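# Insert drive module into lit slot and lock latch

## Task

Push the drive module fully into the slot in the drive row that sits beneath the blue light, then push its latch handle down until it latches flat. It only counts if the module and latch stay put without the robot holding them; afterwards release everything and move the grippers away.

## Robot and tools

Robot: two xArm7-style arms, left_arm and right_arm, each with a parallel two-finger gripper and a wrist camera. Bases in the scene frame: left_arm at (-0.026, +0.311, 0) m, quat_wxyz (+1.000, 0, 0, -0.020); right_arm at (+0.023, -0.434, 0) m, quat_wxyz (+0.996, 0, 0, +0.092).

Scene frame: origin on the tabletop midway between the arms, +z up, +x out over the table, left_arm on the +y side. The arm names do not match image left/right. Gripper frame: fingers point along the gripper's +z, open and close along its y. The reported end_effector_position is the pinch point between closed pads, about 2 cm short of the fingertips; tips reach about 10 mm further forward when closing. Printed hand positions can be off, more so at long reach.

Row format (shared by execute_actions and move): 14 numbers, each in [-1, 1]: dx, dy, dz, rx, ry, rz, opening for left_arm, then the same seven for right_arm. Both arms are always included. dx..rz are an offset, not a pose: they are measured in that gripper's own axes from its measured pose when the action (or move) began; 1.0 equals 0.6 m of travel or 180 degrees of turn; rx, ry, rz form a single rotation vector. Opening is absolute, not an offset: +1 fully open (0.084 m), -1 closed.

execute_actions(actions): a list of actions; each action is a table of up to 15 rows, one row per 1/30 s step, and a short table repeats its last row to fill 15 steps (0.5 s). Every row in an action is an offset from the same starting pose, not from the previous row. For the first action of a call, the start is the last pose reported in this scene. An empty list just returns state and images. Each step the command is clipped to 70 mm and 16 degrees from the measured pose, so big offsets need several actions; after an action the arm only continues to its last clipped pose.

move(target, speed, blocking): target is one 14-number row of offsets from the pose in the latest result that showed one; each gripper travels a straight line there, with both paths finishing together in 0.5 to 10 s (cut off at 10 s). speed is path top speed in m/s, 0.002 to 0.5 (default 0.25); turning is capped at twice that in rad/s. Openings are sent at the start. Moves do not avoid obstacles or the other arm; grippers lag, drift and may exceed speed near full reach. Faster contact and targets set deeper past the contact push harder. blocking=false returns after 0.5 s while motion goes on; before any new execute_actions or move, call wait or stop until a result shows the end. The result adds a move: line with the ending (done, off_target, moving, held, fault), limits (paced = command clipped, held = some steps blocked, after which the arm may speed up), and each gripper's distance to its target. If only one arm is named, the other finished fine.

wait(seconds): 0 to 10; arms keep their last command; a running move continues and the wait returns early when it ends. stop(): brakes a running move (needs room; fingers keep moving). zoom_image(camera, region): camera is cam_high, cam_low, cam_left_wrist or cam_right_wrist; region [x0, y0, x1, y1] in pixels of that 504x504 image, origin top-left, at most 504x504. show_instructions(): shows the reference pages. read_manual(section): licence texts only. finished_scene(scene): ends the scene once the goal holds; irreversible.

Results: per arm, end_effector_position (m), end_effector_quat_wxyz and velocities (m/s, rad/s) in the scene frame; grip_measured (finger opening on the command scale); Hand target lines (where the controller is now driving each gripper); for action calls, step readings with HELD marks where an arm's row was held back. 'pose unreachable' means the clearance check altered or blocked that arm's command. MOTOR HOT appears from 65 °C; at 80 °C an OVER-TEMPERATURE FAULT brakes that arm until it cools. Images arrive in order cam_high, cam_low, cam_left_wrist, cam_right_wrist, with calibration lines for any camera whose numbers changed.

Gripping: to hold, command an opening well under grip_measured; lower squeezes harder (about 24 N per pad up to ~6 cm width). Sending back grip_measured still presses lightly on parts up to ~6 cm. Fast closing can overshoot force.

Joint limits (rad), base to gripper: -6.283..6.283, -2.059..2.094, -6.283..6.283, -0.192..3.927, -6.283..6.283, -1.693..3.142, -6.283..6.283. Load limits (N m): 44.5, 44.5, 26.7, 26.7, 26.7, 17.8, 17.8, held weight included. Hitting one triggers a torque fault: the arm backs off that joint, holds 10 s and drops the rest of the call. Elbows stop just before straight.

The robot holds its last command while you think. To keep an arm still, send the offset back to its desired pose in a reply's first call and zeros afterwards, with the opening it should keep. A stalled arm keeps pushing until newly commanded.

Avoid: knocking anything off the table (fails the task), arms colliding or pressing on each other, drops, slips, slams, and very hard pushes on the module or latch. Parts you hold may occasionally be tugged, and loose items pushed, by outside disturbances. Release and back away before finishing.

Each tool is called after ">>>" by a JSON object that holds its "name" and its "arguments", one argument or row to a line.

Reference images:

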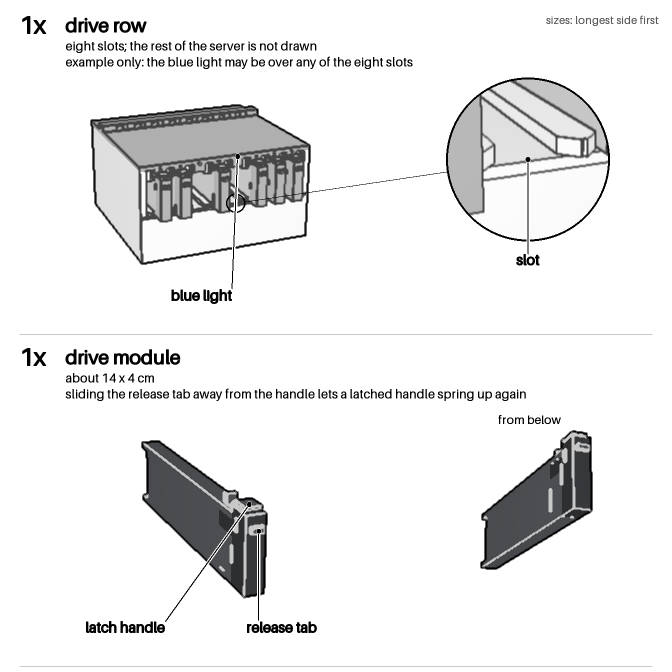

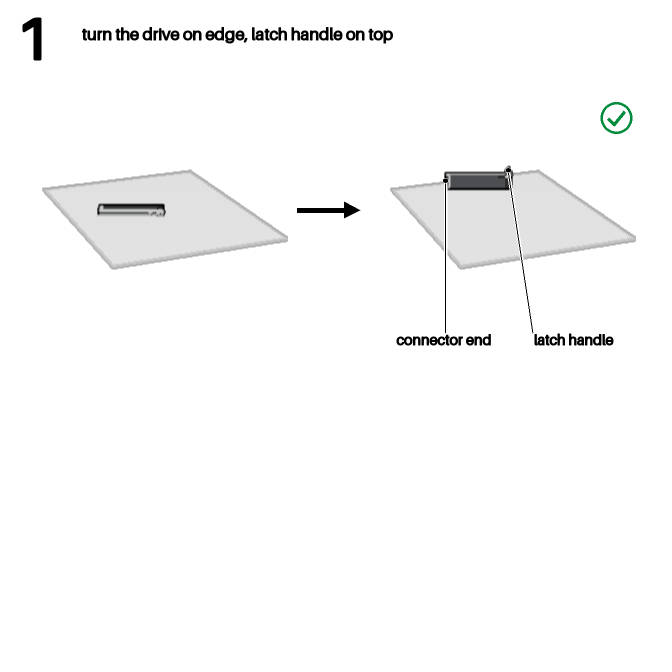

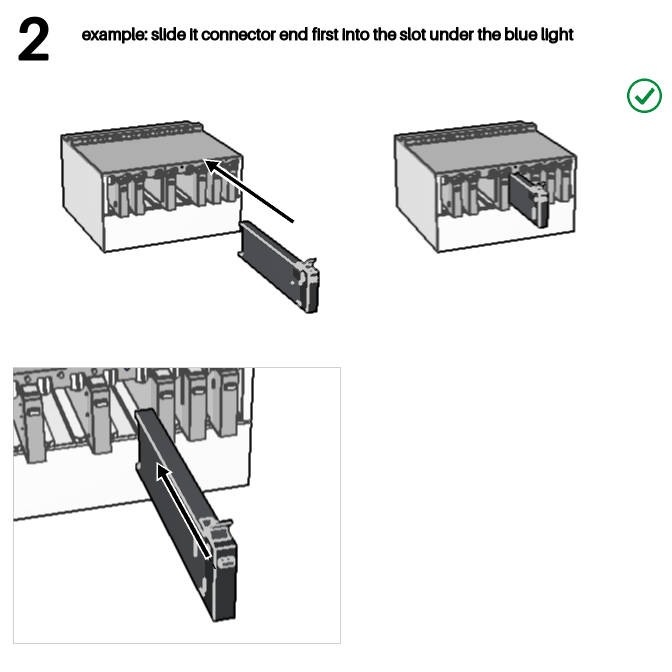

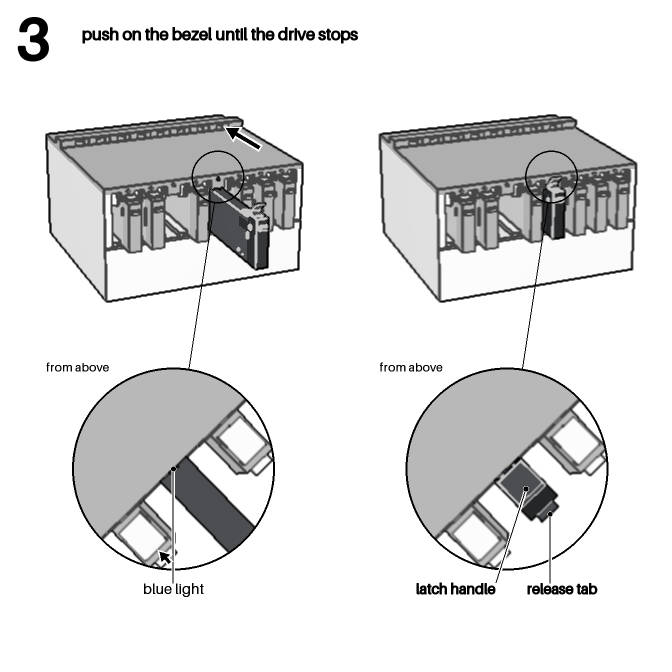

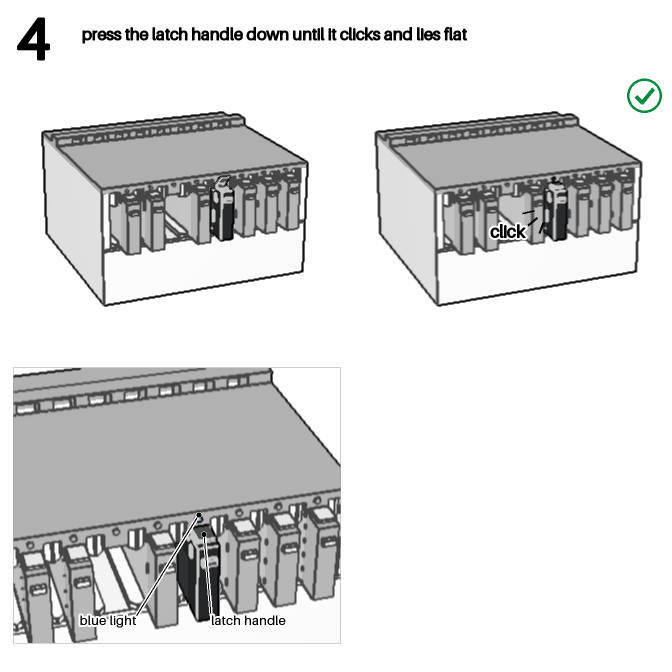

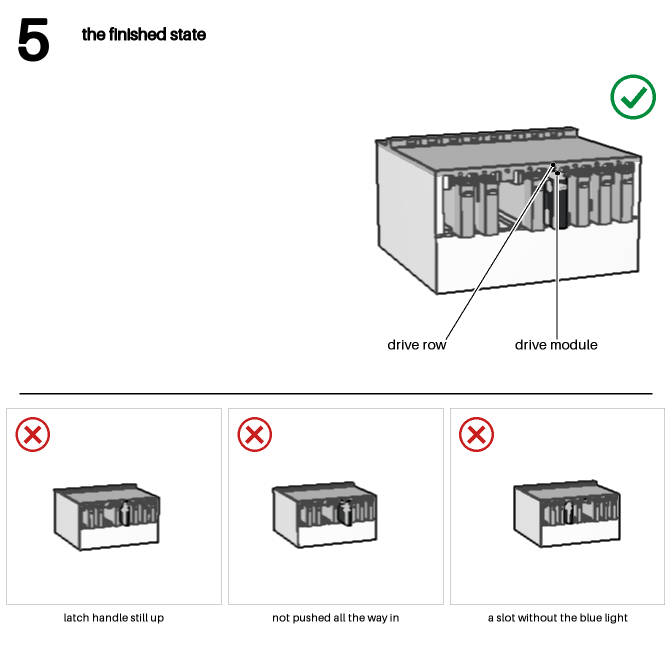

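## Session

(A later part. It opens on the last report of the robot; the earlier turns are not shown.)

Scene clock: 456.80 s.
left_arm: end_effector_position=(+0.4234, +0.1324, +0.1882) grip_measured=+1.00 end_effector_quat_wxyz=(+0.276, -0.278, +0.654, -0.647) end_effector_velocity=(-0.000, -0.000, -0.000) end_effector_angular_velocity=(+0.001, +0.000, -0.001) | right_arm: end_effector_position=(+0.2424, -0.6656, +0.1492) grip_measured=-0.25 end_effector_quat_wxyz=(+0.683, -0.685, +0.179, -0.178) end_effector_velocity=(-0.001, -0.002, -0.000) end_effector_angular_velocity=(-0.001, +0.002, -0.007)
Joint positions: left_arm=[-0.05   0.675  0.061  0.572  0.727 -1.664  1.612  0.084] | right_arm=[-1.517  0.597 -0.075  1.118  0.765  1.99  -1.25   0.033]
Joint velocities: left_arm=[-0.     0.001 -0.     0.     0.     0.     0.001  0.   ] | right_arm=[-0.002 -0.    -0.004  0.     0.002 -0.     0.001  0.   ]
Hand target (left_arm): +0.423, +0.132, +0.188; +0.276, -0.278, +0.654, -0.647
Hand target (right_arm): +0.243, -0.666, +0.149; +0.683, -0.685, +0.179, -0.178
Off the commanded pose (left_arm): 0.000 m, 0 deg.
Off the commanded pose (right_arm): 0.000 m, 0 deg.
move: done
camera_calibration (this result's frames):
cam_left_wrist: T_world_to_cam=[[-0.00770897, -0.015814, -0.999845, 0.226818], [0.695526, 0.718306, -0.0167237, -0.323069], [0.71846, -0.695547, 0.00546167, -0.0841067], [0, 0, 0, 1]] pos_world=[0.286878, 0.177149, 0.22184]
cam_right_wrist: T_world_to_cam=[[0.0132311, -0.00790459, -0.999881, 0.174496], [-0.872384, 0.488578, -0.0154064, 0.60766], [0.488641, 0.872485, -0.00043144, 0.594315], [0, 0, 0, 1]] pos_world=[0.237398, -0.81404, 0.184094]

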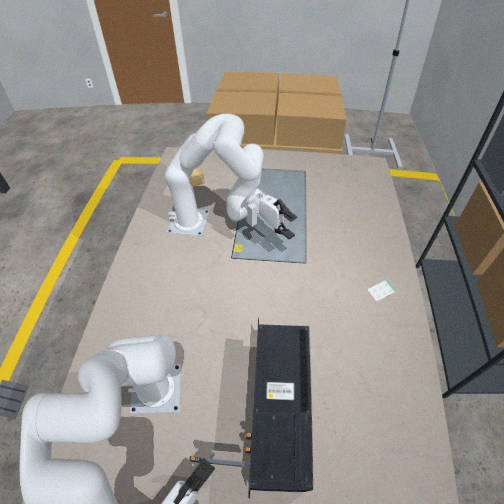

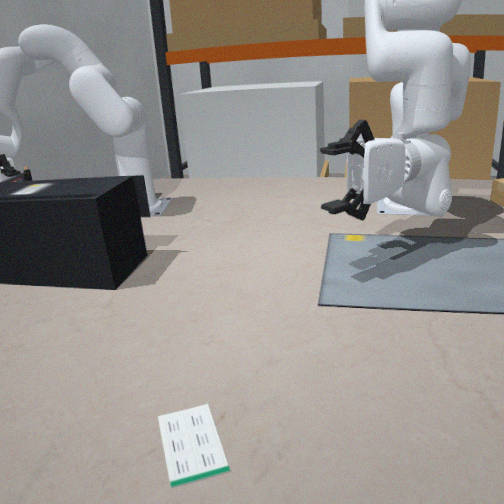

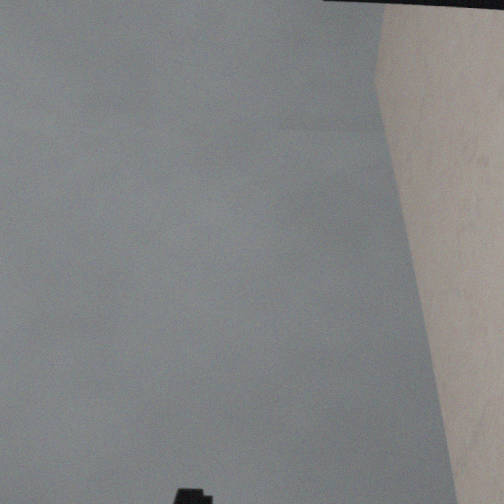

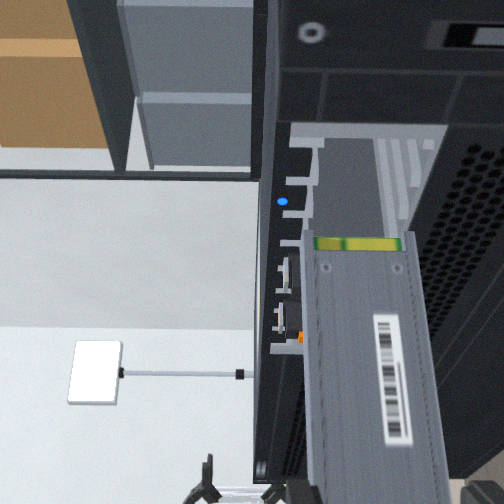

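>>> {"name": "move", "arguments": {
  "target": [0,0,0,0,0,0,1, 0.017,0,0.010,0,0,0,-1],
  "speed": 0.03
}}

>>> {"name": "zoom_image", "arguments": {
  "camera": "cam_right_wrist",
  "region": [250,140,450,340]
}}

Scene clock: 466.03 s.
left_arm: end_effector_position=(+0.4234, +0.1324, +0.1882) grip_measured=+1.00 end_effector_quat_wxyz=(+0.276, -0.278, +0.654, -0.647) end_effector_velocity=(+0.000, +0.000, +0.001) end_effector_angular_velocity=(+0.001, -0.003, +0.001) | right_arm: end_effector_position=(+0.2542, -0.6654, +0.1492) grip_measured=-0.25 end_effector_quat_wxyz=(+0.683, -0.685, +0.179, -0.178) end_effector_velocity=(-0.002, -0.002, -0.001) end_effector_angular_velocity=(+0.000, +0.005, -0.007)
Joint positions: left_arm=[-0.05   0.675  0.061  0.572  0.727 -1.664  1.612  0.084] | right_arm=[-1.503  0.6   -0.064  1.124  0.788  1.98  -1.235  0.033]
Joint velocities: left_arm=[-0.    -0.002  0.    -0.    -0.001 -0.     0.002  0.   ] | right_arm=[-0.003  0.001 -0.005 -0.     0.    -0.001  0.002  0.   ]
Hand target (left_arm): +0.423, +0.132, +0.188; +0.276, -0.278, +0.654, -0.647
Hand target (right_arm): +0.254, -0.665, +0.149; +0.683, -0.685, +0.179, -0.178
Off the commanded pose (left_arm): 0.000 m, 0 deg.
Off the commanded pose (right_arm): 0.000 m, 0 deg.
move: done
camera_calibration (this result's frames):
cam_left_wrist: T_world_to_cam=[[-0.00770909, -0.0158143, -0.999845, 0.226818], [0.695526, 0.718306, -0.016724, -0.323068], [0.71846, -0.695547, 0.00546175, -0.0841067], [0, 0, 0, 1]] pos_world=[0.286878, 0.177149, 0.22184]
cam_right_wrist: T_world_to_cam=[[0.0131615, -0.00798342, -0.999882, 0.174272], [-0.872357, 0.488628, -0.0153842, 0.617859], [0.488693, 0.872456, -0.000533327, 0.588356], [0, 0, 0, 1]] pos_world=[0.249175, -0.813826, 0.18407]

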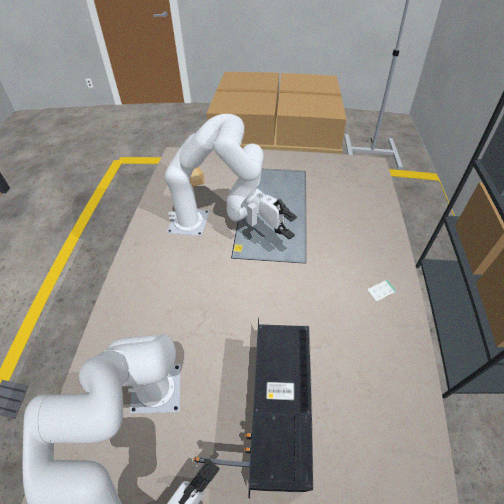

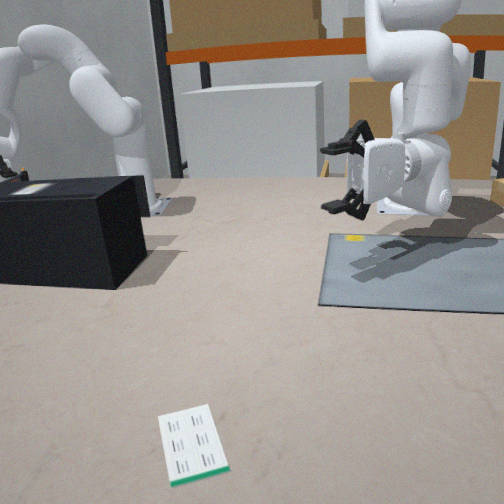

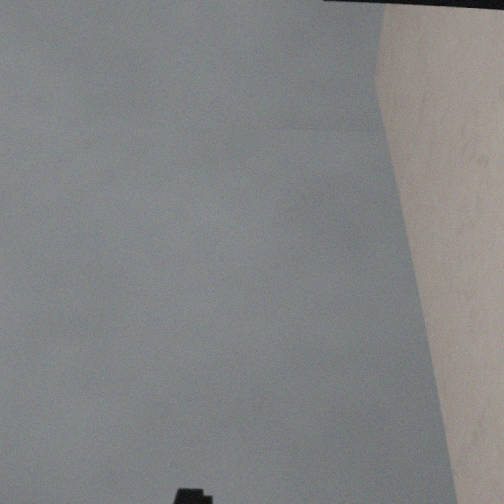

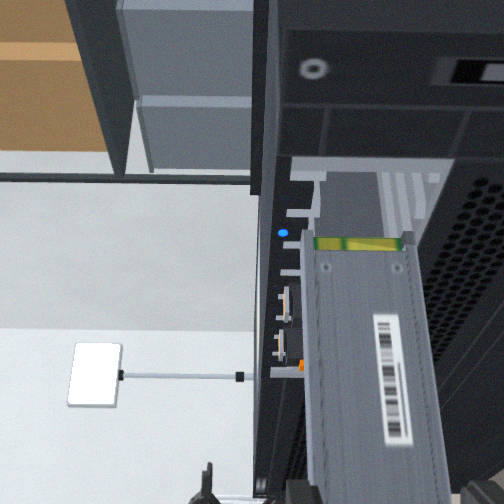

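Region (250, 140, 450, 340) of cam_right_wrist's 504x504 image, scaled by 2.520, with more detail than that image has.

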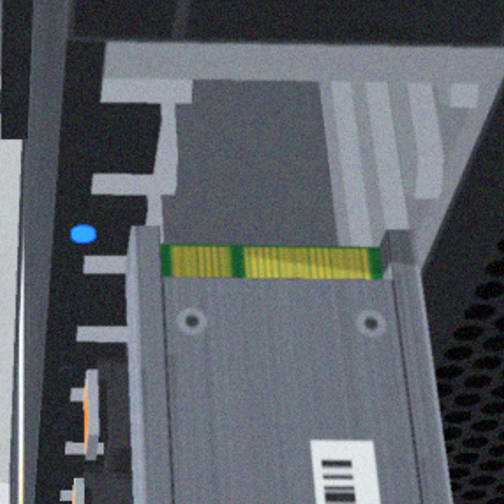

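>>> {"name": "move", "arguments": {
  "target": [0,0,0,0,0,0,1,0.0086,0,0.005,0,0,0,-1],
  "speed": 0.01
}}

>>> {"name": "zoom_image", "arguments": {
  "camera": "cam_right_wrist",
  "region": [200,100,504,404]
}}

Scene clock: 478.27 s.
left_arm: end_effector_position=(+0.4234, +0.1324, +0.1882) grip_measured=+1.00 end_effector_quat_wxyz=(+0.276, -0.278, +0.654, -0.647) end_effector_velocity=(-0.000, -0.000, +0.000) end_effector_angular_velocity=(-0.001, -0.001, +0.000) | right_arm: end_effector_position=(+0.2598, -0.6654, +0.1490) grip_measured=-0.25 end_effector_quat_wxyz=(+0.683, -0.685, +0.179, -0.178) end_effector_velocity=(+0.001, +0.000, +0.001) end_effector_angular_velocity=(+0.000, -0.004, +0.001)
Joint positions: left_arm=[-0.05   0.675  0.061  0.572  0.727 -1.664  1.612  0.084] | right_arm=[-1.494  0.602 -0.061  1.127  0.8    1.975 -1.228  0.033]
Joint velocities: left_arm=[ 0.    -0.    -0.001 -0.    -0.001 -0.001  0.    -0.   ] | right_arm=[ 0.    -0.     0.002  0.001  0.002  0.002 -0.     0.   ]
Hand target (left_arm): +0.423, +0.132, +0.188; +0.276, -0.278, +0.654, -0.647
Hand target (right_arm): +0.260, -0.665, +0.149; +0.683, -0.685, +0.179, -0.178
Off the commanded pose (left_arm): 0.000 m, 0 deg.
Off the commanded pose (right_arm): 0.000 m, 0 deg.
move: done
camera_calibration (this result's frames):
cam_left_wrist: T_world_to_cam=[[-0.00770914, -0.0158141, -0.999845, 0.226818], [0.695526, 0.718306, -0.0167239, -0.323068], [0.71846, -0.695547, 0.00546162, -0.0841067], [0, 0, 0, 1]] pos_world=[0.286878, 0.177149, 0.22184]
cam_right_wrist: T_world_to_cam=[[0.0124419, -0.00802285, -0.99989, 0.174151], [-0.872185, 0.488953, -0.014776, 0.62289], [0.489018, 0.872273, -0.000913924, 0.585429], [0, 0, 0, 1]] pos_world=[0.254823, -0.813821, 0.183871]

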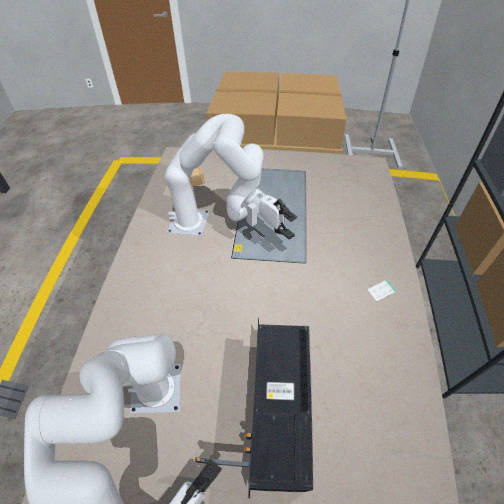

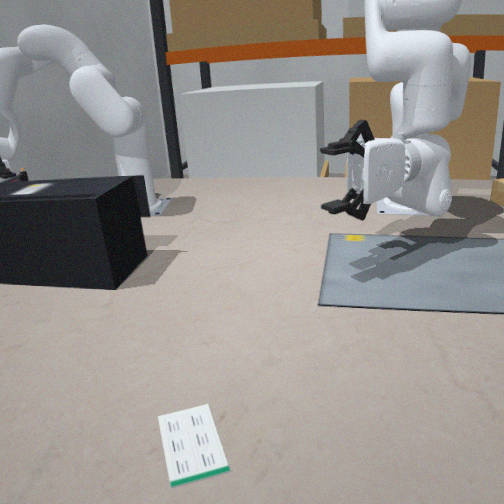

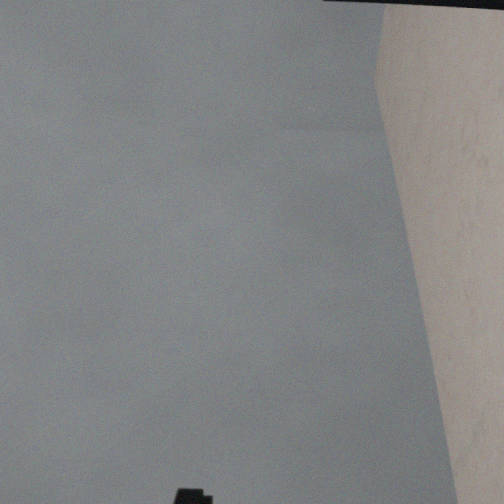

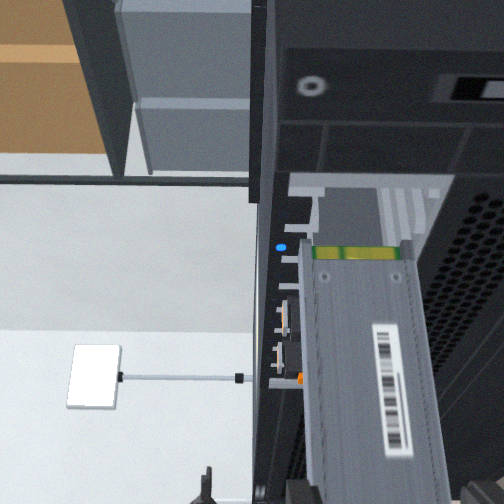

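Region (200, 100, 504, 404) of cam_right_wrist's 504x504 image, scaled by 1.658, with more detail than that image has.

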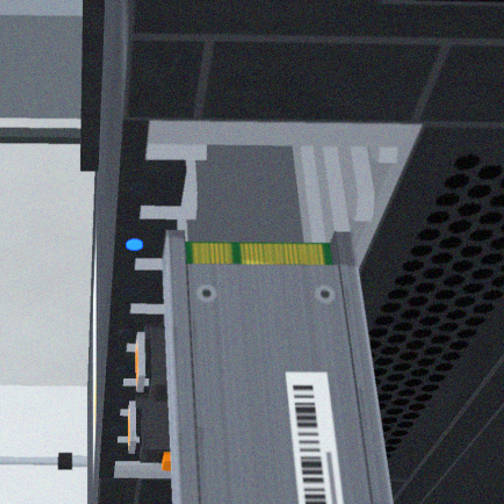

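>>> {"name": "move", "arguments": {
  "target": [0,0,0,0,0,0,1,0.0058,0,0.0034,0,0,0,-1],
  "speed": 0.01
}}

>>> {"name": "zoom_image", "arguments": {
  "camera": "cam_right_wrist",
  "region": [200,100,504,404]
}}

Scene clock: 487.53 s.
left_arm: end_effector_position=(+0.4234, +0.1324, +0.1882) grip_measured=+1.00 end_effector_quat_wxyz=(+0.276, -0.278, +0.654, -0.647) end_effector_velocity=(+0.000, -0.000, -0.000) end_effector_angular_velocity=(+0.001, -0.001, +0.000) | right_arm: end_effector_position=(+0.2639, -0.6654, +0.1490) grip_measured=-0.25 end_effector_quat_wxyz=(+0.683, -0.685, +0.179, -0.178) end_effector_velocity=(-0.000, -0.000, -0.000) end_effector_angular_velocity=(-0.001, +0.000, +0.001)
Joint positions: left_arm=[-0.05   0.675  0.061  0.572  0.727 -1.664  1.612  0.084] | right_arm=[-1.49   0.604 -0.057  1.129  0.808  1.972 -1.222  0.033]
Joint velocities: left_arm=[-0.    -0.     0.     0.    -0.001  0.001  0.001 -0.   ] | right_arm=[ 0.001  0.    -0.     0.001 -0.001 -0.    -0.     0.   ]
Hand target (left_arm): +0.423, +0.132, +0.188; +0.276, -0.278, +0.654, -0.647
Hand target (right_arm): +0.264, -0.665, +0.149; +0.683, -0.685, +0.179, -0.178
Off the commanded pose (left_arm): 0.000 m, 0 deg.
Off the commanded pose (right_arm): 0.000 m, 0 deg.
move: done
camera_calibration (this result's frames):
cam_left_wrist: T_world_to_cam=[[-0.00770917, -0.0158143, -0.999845, 0.226818], [0.695526, 0.718306, -0.016724, -0.323068], [0.71846, -0.695547, 0.0054617, -0.0841067], [0, 0, 0, 1]] pos_world=[0.286878, 0.177149, 0.22184]
cam_right_wrist: T_world_to_cam=[[0.0125103, -0.00804, -0.999889, 0.174077], [-0.872196, 0.488931, -0.0148441, 0.626388], [0.488996, 0.872286, -0.000895775, 0.583387], [0, 0, 0, 1]] pos_world=[0.258882, -0.813741, 0.183879]

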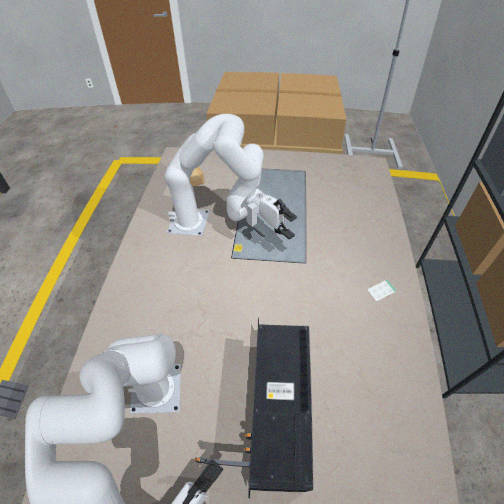

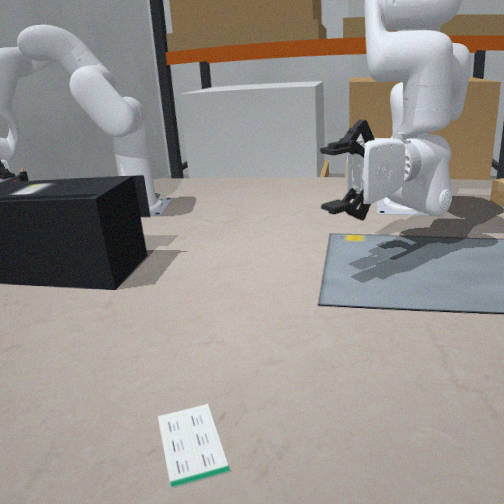

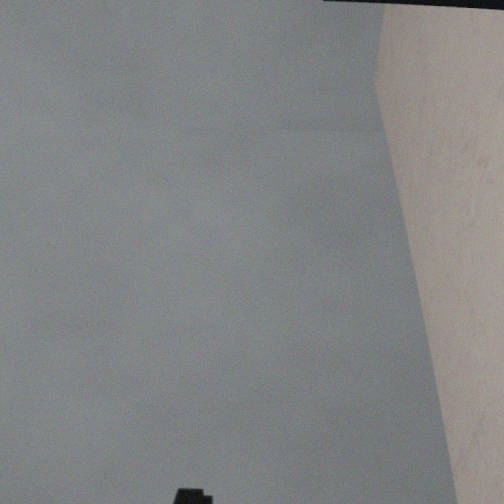

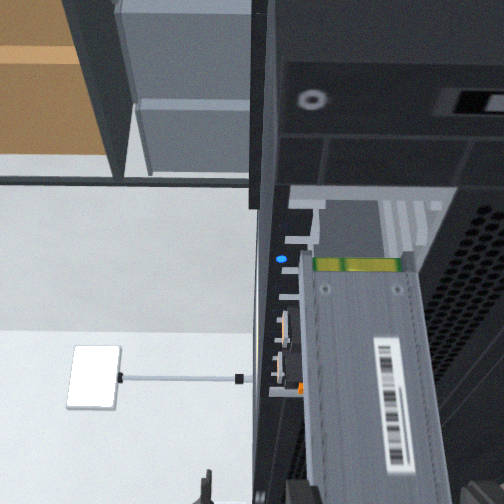

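Region (200, 100, 504, 404) of cam_right_wrist's 504x504 image, scaled by 1.658, with more detail than that image has.

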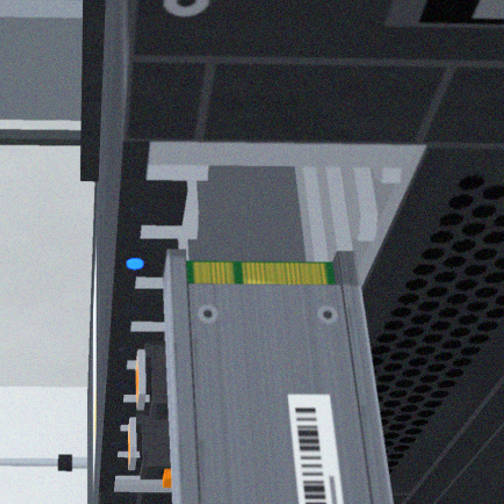

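>>> {"name": "move", "arguments": {
  "target": [0,0,0,0,0,0,1,-0.0008,0,-0.0053,0,0,0,-1],
  "speed": 0.01
}}

>>> {"name": "move", "arguments": {
  "target": [0,0,0,0,0,0,1,0.0086,0,0.0051,0,0,0,-1],
  "speed": 0.01
}}

>>> {"name": "zoom_image", "arguments": {
  "camera": "cam_right_wrist",
  "region": [200,100,504,404]
}}

Scene clock: 497.20 s.
left_arm: end_effector_position=(+0.4234, +0.1324, +0.1882) grip_measured=+1.00 end_effector_quat_wxyz=(+0.276, -0.278, +0.654, -0.647) end_effector_velocity=(-0.000, -0.000, -0.001) end_effector_angular_velocity=(+0.001, +0.001, -0.002) | right_arm: end_effector_position=(+0.2631, -0.6676, +0.1497) grip_measured=-0.25 end_effector_quat_wxyz=(+0.683, -0.685, +0.178, -0.178) end_effector_velocity=(-0.004, -0.002, -0.002) end_effector_angular_velocity=(-0.002, +0.009, -0.007)
Joint positions: left_arm=[-0.05   0.675  0.061  0.572  0.727 -1.664  1.612  0.084] | right_arm=[-1.494  0.608 -0.055  1.138  0.805  1.977 -1.222  0.033]
Joint velocities: left_arm=[-0.     0.001 -0.     0.     0.001  0.001  0.001  0.   ] | right_arm=[-0.007  0.001 -0.004 -0.    -0.005 -0.004  0.002  0.   ]
Hand target (left_arm): +0.423, +0.132, +0.188; +0.276, -0.278, +0.654, -0.647
Hand target (right_arm): +0.262, -0.668, +0.149; +0.683, -0.685, +0.179, -0.178
Off the commanded pose (left_arm): 0.000 m, 0 deg.
Off the commanded pose (right_arm): 0.001 m, 0 deg.
move: done
camera_calibration (this result's frames):
cam_left_wrist: T_world_to_cam=[[-0.00770931, -0.0158144, -0.999845, 0.226818], [0.695526, 0.718306, -0.0167242, -0.323068], [0.718459, -0.695547, 0.00546166, -0.0841066], [0, 0, 0, 1]] pos_world=[0.286878, 0.177149, 0.22184]
cam_right_wrist: T_world_to_cam=[[0.0150746, -0.00810818, -0.999853, 0.174018], [-0.872844, 0.487699, -0.0171147, 0.626454], [0.487766, 0.872974, 0.000274696, 0.586329], [0, 0, 0, 1]] pos_world=[0.258182, -0.81596, 0.184553]

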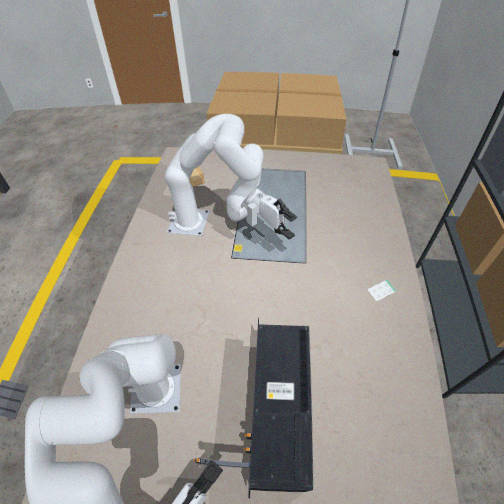

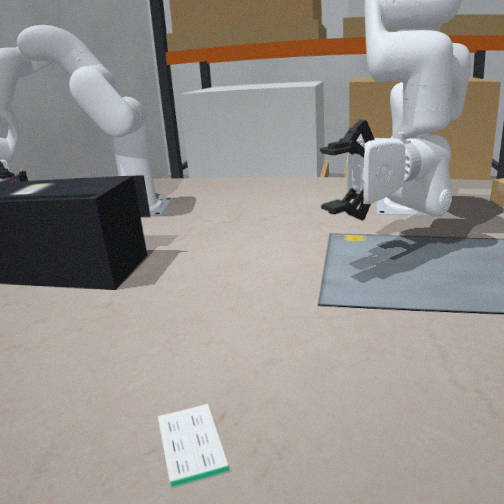

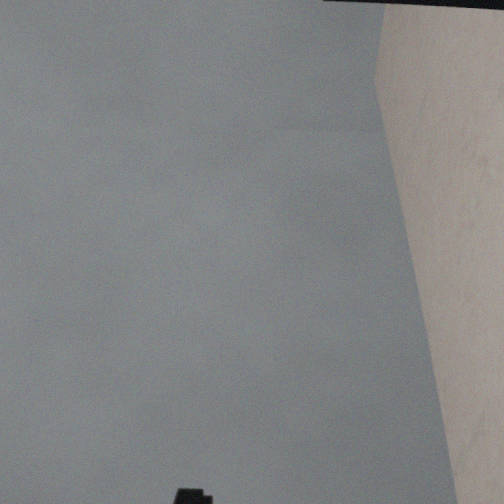

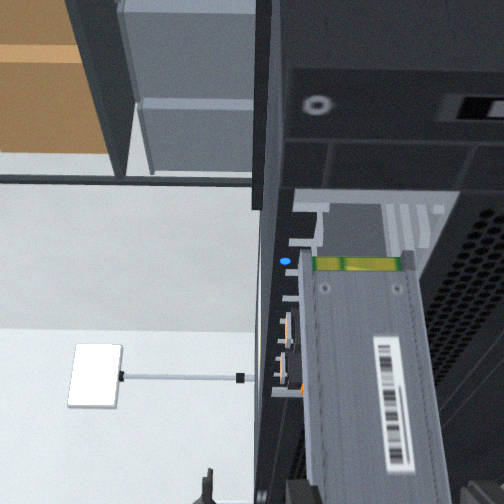

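Scene clock: 498.03 s.
left_arm: end_effector_position=(+0.4234, +0.1324, +0.1882) grip_measured=+1.00 end_effector_quat_wxyz=(+0.276, -0.278, +0.654, -0.647) end_effector_velocity=(+0.000, -0.000, +0.000) end_effector_angular_velocity=(-0.000, -0.000, -0.000) | right_arm: end_effector_position=(+0.2689, -0.6675, +0.1496) grip_measured=-0.24 end_effector_quat_wxyz=(+0.683, -0.685, +0.178, -0.178) end_effector_velocity=(+0.000, -0.001, +0.000) end_effector_angular_velocity=(+0.000, -0.000, -0.003)
Joint positions: left_arm=[-0.05   0.675  0.061  0.572  0.727 -1.664  1.612  0.084] | right_arm=[-1.485  0.61  -0.052  1.142  0.817  1.973 -1.215  0.033]
Joint velocities: left_arm=[ 0. -0. -0.  0.  0.  0. -0.  0.] | right_arm=[-0.001 -0.    -0.001  0.     0.002  0.     0.001 -0.   ]
Hand target (left_arm): +0.423, +0.132, +0.188; +0.276, -0.278, +0.654, -0.647
Hand target (right_arm): +0.269, -0.667, +0.150; +0.683, -0.685, +0.178, -0.178
Off the commanded pose (left_arm): 0.000 m, 0 deg.
Off the commanded pose (right_arm): 0.000 m, 0 deg.
move: done
camera_calibration (this result's frames):
cam_left_wrist: T_world_to_cam=[[-0.00770923, -0.0158142, -0.999845, 0.226818], [0.695526, 0.718306, -0.016724, -0.323068], [0.718459, -0.695547, 0.00546162, -0.0841066], [0, 0, 0, 1]] pos_world=[0.286878, 0.177149, 0.22184]
cam_right_wrist: T_world_to_cam=[[0.0146923, -0.00813028, -0.999859, 0.173908], [-0.872739, 0.487898, -0.0167916, 0.631561], [0.487966, 0.872863, 0.0000727287, 0.583296], [0, 0, 0, 1]] pos_world=[0.264004, -0.815861, 0.184446]

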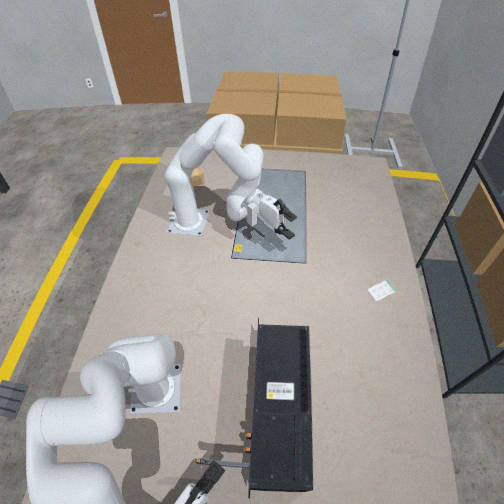

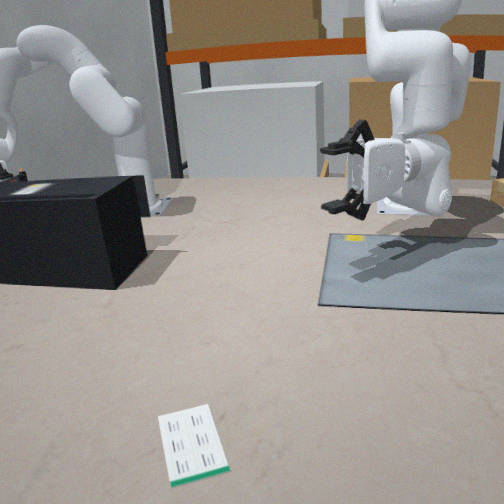

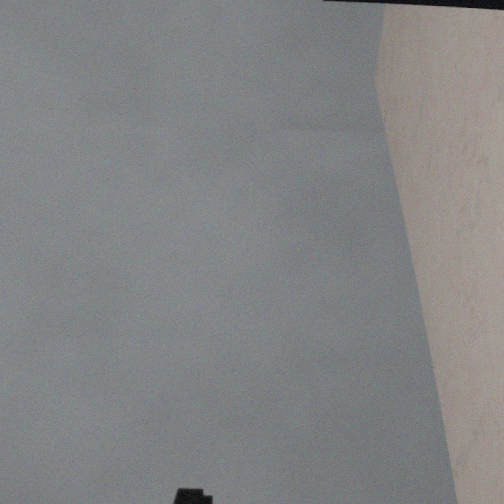

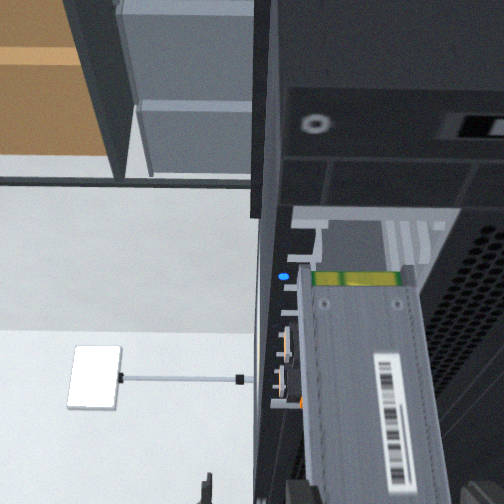

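Region (200, 100, 504, 404) of cam_right_wrist's 504x504 image, scaled by 1.658, with more detail than that image has.

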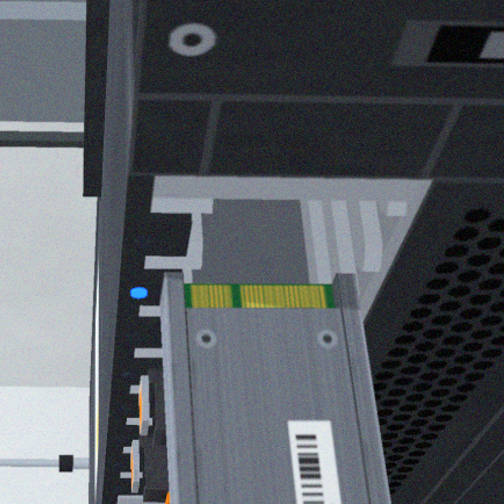

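>>> {"name": "move", "arguments": {
  "target": [0,0,0,0,0,0,1,-0.0014,-0.0025,-0.0008,0,0,0,-1],
  "speed": 0.01
}}

>>> {"name": "move", "arguments": {
  "target": [0,0,0,0,0,0,1,0.0058,0,0.0034,0,0,0,-1],
  "speed": 0.01
}}

>>> {"name": "zoom_image", "arguments": {
  "camera": "cam_right_wrist",
  "region": [200,100,504,404]
}}

Scene clock: 518.87 s.
left_arm: end_effector_position=(+0.4234, +0.1324, +0.1882) grip_measured=+1.00 end_effector_quat_wxyz=(+0.276, -0.278, +0.654, -0.647) end_effector_velocity=(-0.000, -0.000, -0.001) end_effector_angular_velocity=(-0.000, +0.002, -0.000) | right_arm: end_effector_position=(+0.2685, -0.6673, +0.1511) grip_measured=-0.25 end_effector_quat_wxyz=(+0.683, -0.685, +0.178, -0.178) end_effector_velocity=(+0.000, -0.000, +0.000) end_effector_angular_velocity=(+0.000, -0.001, +0.000)
Joint positions: left_arm=[-0.05   0.675  0.061  0.572  0.727 -1.664  1.612  0.084] | right_arm=[-1.487  0.606 -0.051  1.14   0.816  1.974 -1.213  0.033]
Joint velocities: left_arm=[-0.     0.001 -0.    -0.    -0.     0.    -0.    -0.   ] | right_arm=[-0.002 -0.     0.002  0.    -0.     0.001  0.    -0.   ]
Hand target (left_arm): +0.423, +0.132, +0.188; +0.276, -0.278, +0.654, -0.647
Hand target (right_arm): +0.268, -0.667, +0.151; +0.683, -0.685, +0.178, -0.178
Off the commanded pose (left_arm): 0.000 m, 0 deg.
Off the commanded pose (right_arm): 0.001 m, 0 deg.
move: done
camera_calibration (this result's frames):
cam_left_wrist: T_world_to_cam=[[-0.00770937, -0.0158141, -0.999845, 0.226818], [0.695526, 0.718306, -0.016724, -0.323068], [0.718459, -0.695547, 0.00546141, -0.0841066], [0, 0, 0, 1]] pos_world=[0.286878, 0.177149, 0.22184]
cam_right_wrist: T_world_to_cam=[[0.0152965, -0.00838274, -0.999848, 0.175131], [-0.872957, 0.487484, -0.0174423, 0.631035], [0.487556, 0.873091, 0.000139025, 0.583636], [0, 0, 0, 1]] pos_world=[0.263632, -0.815719, 0.18603]

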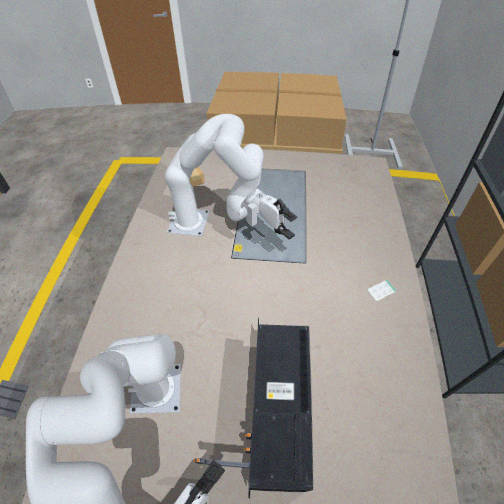

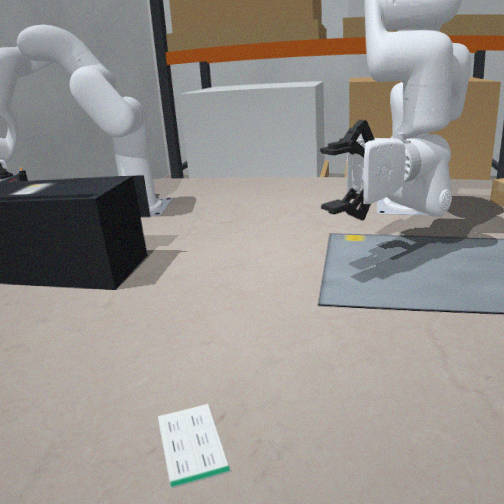

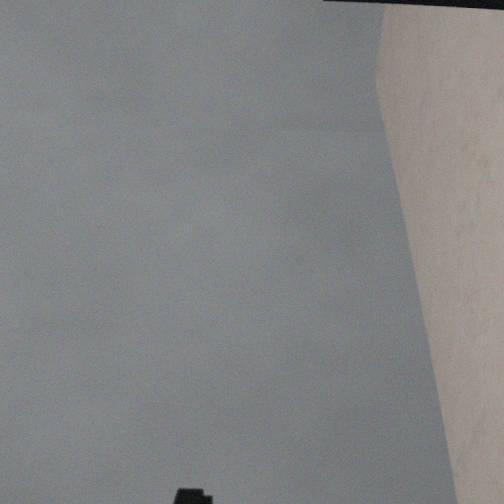

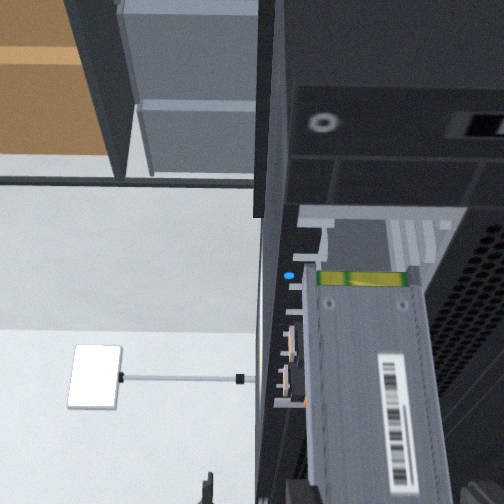

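Scene clock: 519.57 s.
left_arm: end_effector_position=(+0.4234, +0.1324, +0.1882) grip_measured=+1.00 end_effector_quat_wxyz=(+0.276, -0.278, +0.654, -0.647) end_effector_velocity=(-0.000, -0.000, -0.000) end_effector_angular_velocity=(+0.000, -0.000, -0.001) | right_arm: end_effector_position=(+0.2725, -0.6673, +0.1511) grip_measured=-0.24 end_effector_quat_wxyz=(+0.683, -0.685, +0.178, -0.178) end_effector_velocity=(-0.000, -0.000, +0.000) end_effector_angular_velocity=(-0.001, +0.000, -0.002)
Joint positions: left_arm=[-0.05   0.675  0.061  0.572  0.727 -1.664  1.612  0.084] | right_arm=[-1.481  0.608 -0.048  1.143  0.824  1.971 -1.208  0.033]
Joint velocities: left_arm=[-0.     0.001  0.001 -0.     0.001 -0.001  0.001  0.   ] | right_arm=[-0.001 -0.    -0.     0.     0.    -0.     0.     0.   ]
Hand target (left_arm): +0.423, +0.132, +0.188; +0.276, -0.278, +0.654, -0.647
Hand target (right_arm): +0.273, -0.667, +0.151; +0.683, -0.685, +0.178, -0.178
Off the commanded pose (left_arm): 0.000 m, 0 deg.
Off the commanded pose (right_arm): 0.000 m, 0 deg.
move: done
camera_calibration (this result's frames):
cam_left_wrist: T_world_to_cam=[[-0.00770929, -0.015814, -0.999845, 0.226818], [0.695526, 0.718306, -0.0167239, -0.323068], [0.718459, -0.695547, 0.00546142, -0.0841065], [0, 0, 0, 1]] pos_world=[0.286878, 0.177149, 0.221839]
cam_right_wrist: T_world_to_cam=[[0.0153342, -0.00835317, -0.999848, 0.175102], [-0.872935, 0.487525, -0.0174608, 0.63452], [0.487596, 0.873069, 0.00018403, 0.58159], [0, 0, 0, 1]] pos_world=[0.267628, -0.81565, 0.186048]

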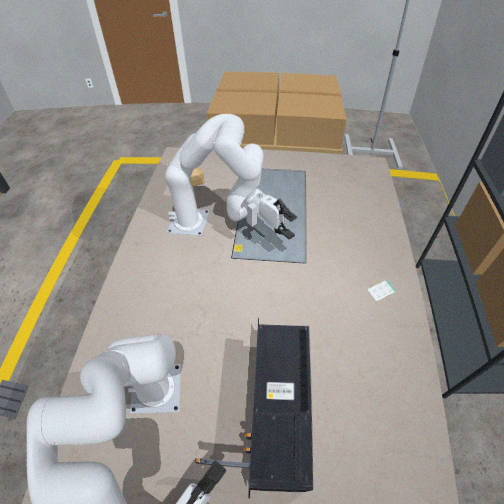

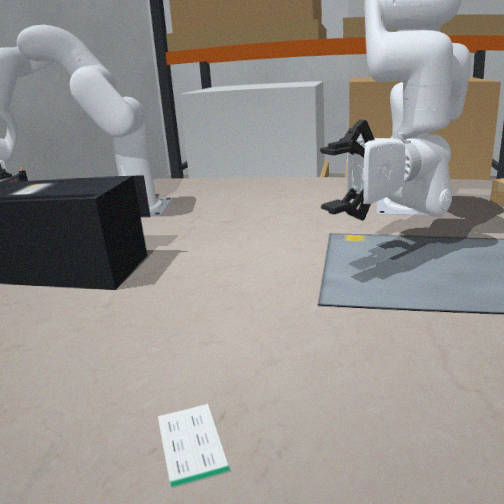

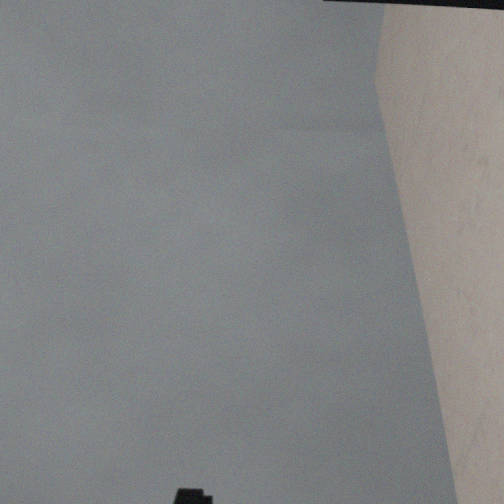

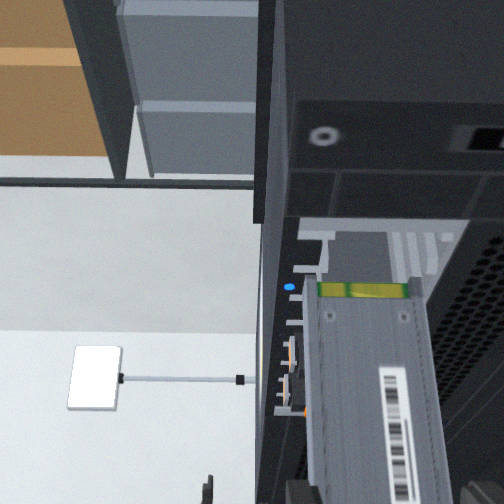

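Region (200, 100, 504, 404) of cam_right_wrist's 504x504 image, scaled by 1.658, with more detail than that image has.

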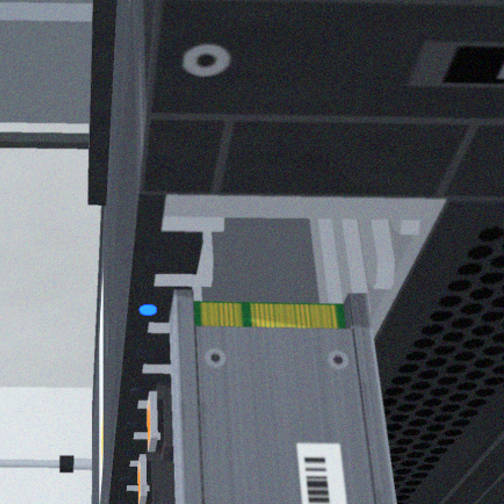

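>>> {"name": "zoom_image", "arguments": {
  "camera": "cam_right_wrist",
  "region": [270,250,504,504]
}}

>>> {"name": "zoom_image", "arguments": {
  "camera": "cam_high",
  "region": [160,410,280,504]
}}

Region (270, 250, 504, 504) of cam_right_wrist's 504x504 image, scaled by 1.984, with more detail than that image has; it fills the left 464 columns of this view, and the rest is white.

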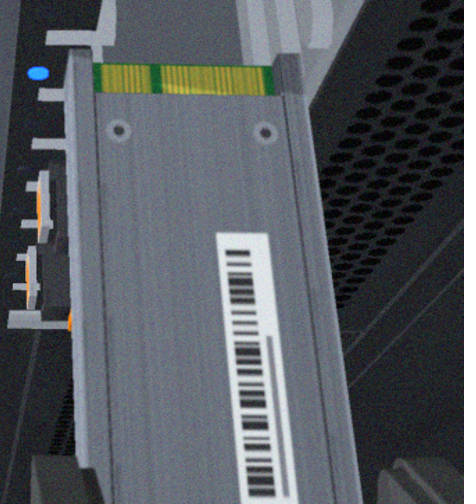

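Region (160, 410, 280, 504) of cam_high's 504x504 image, scaled by 4.200, with more detail than that image has; it fills the top 395 rows of this view, and the rest is white.

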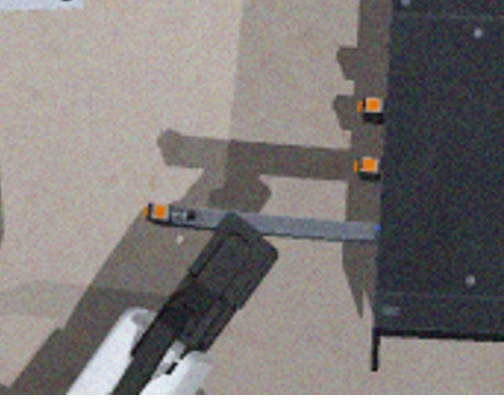

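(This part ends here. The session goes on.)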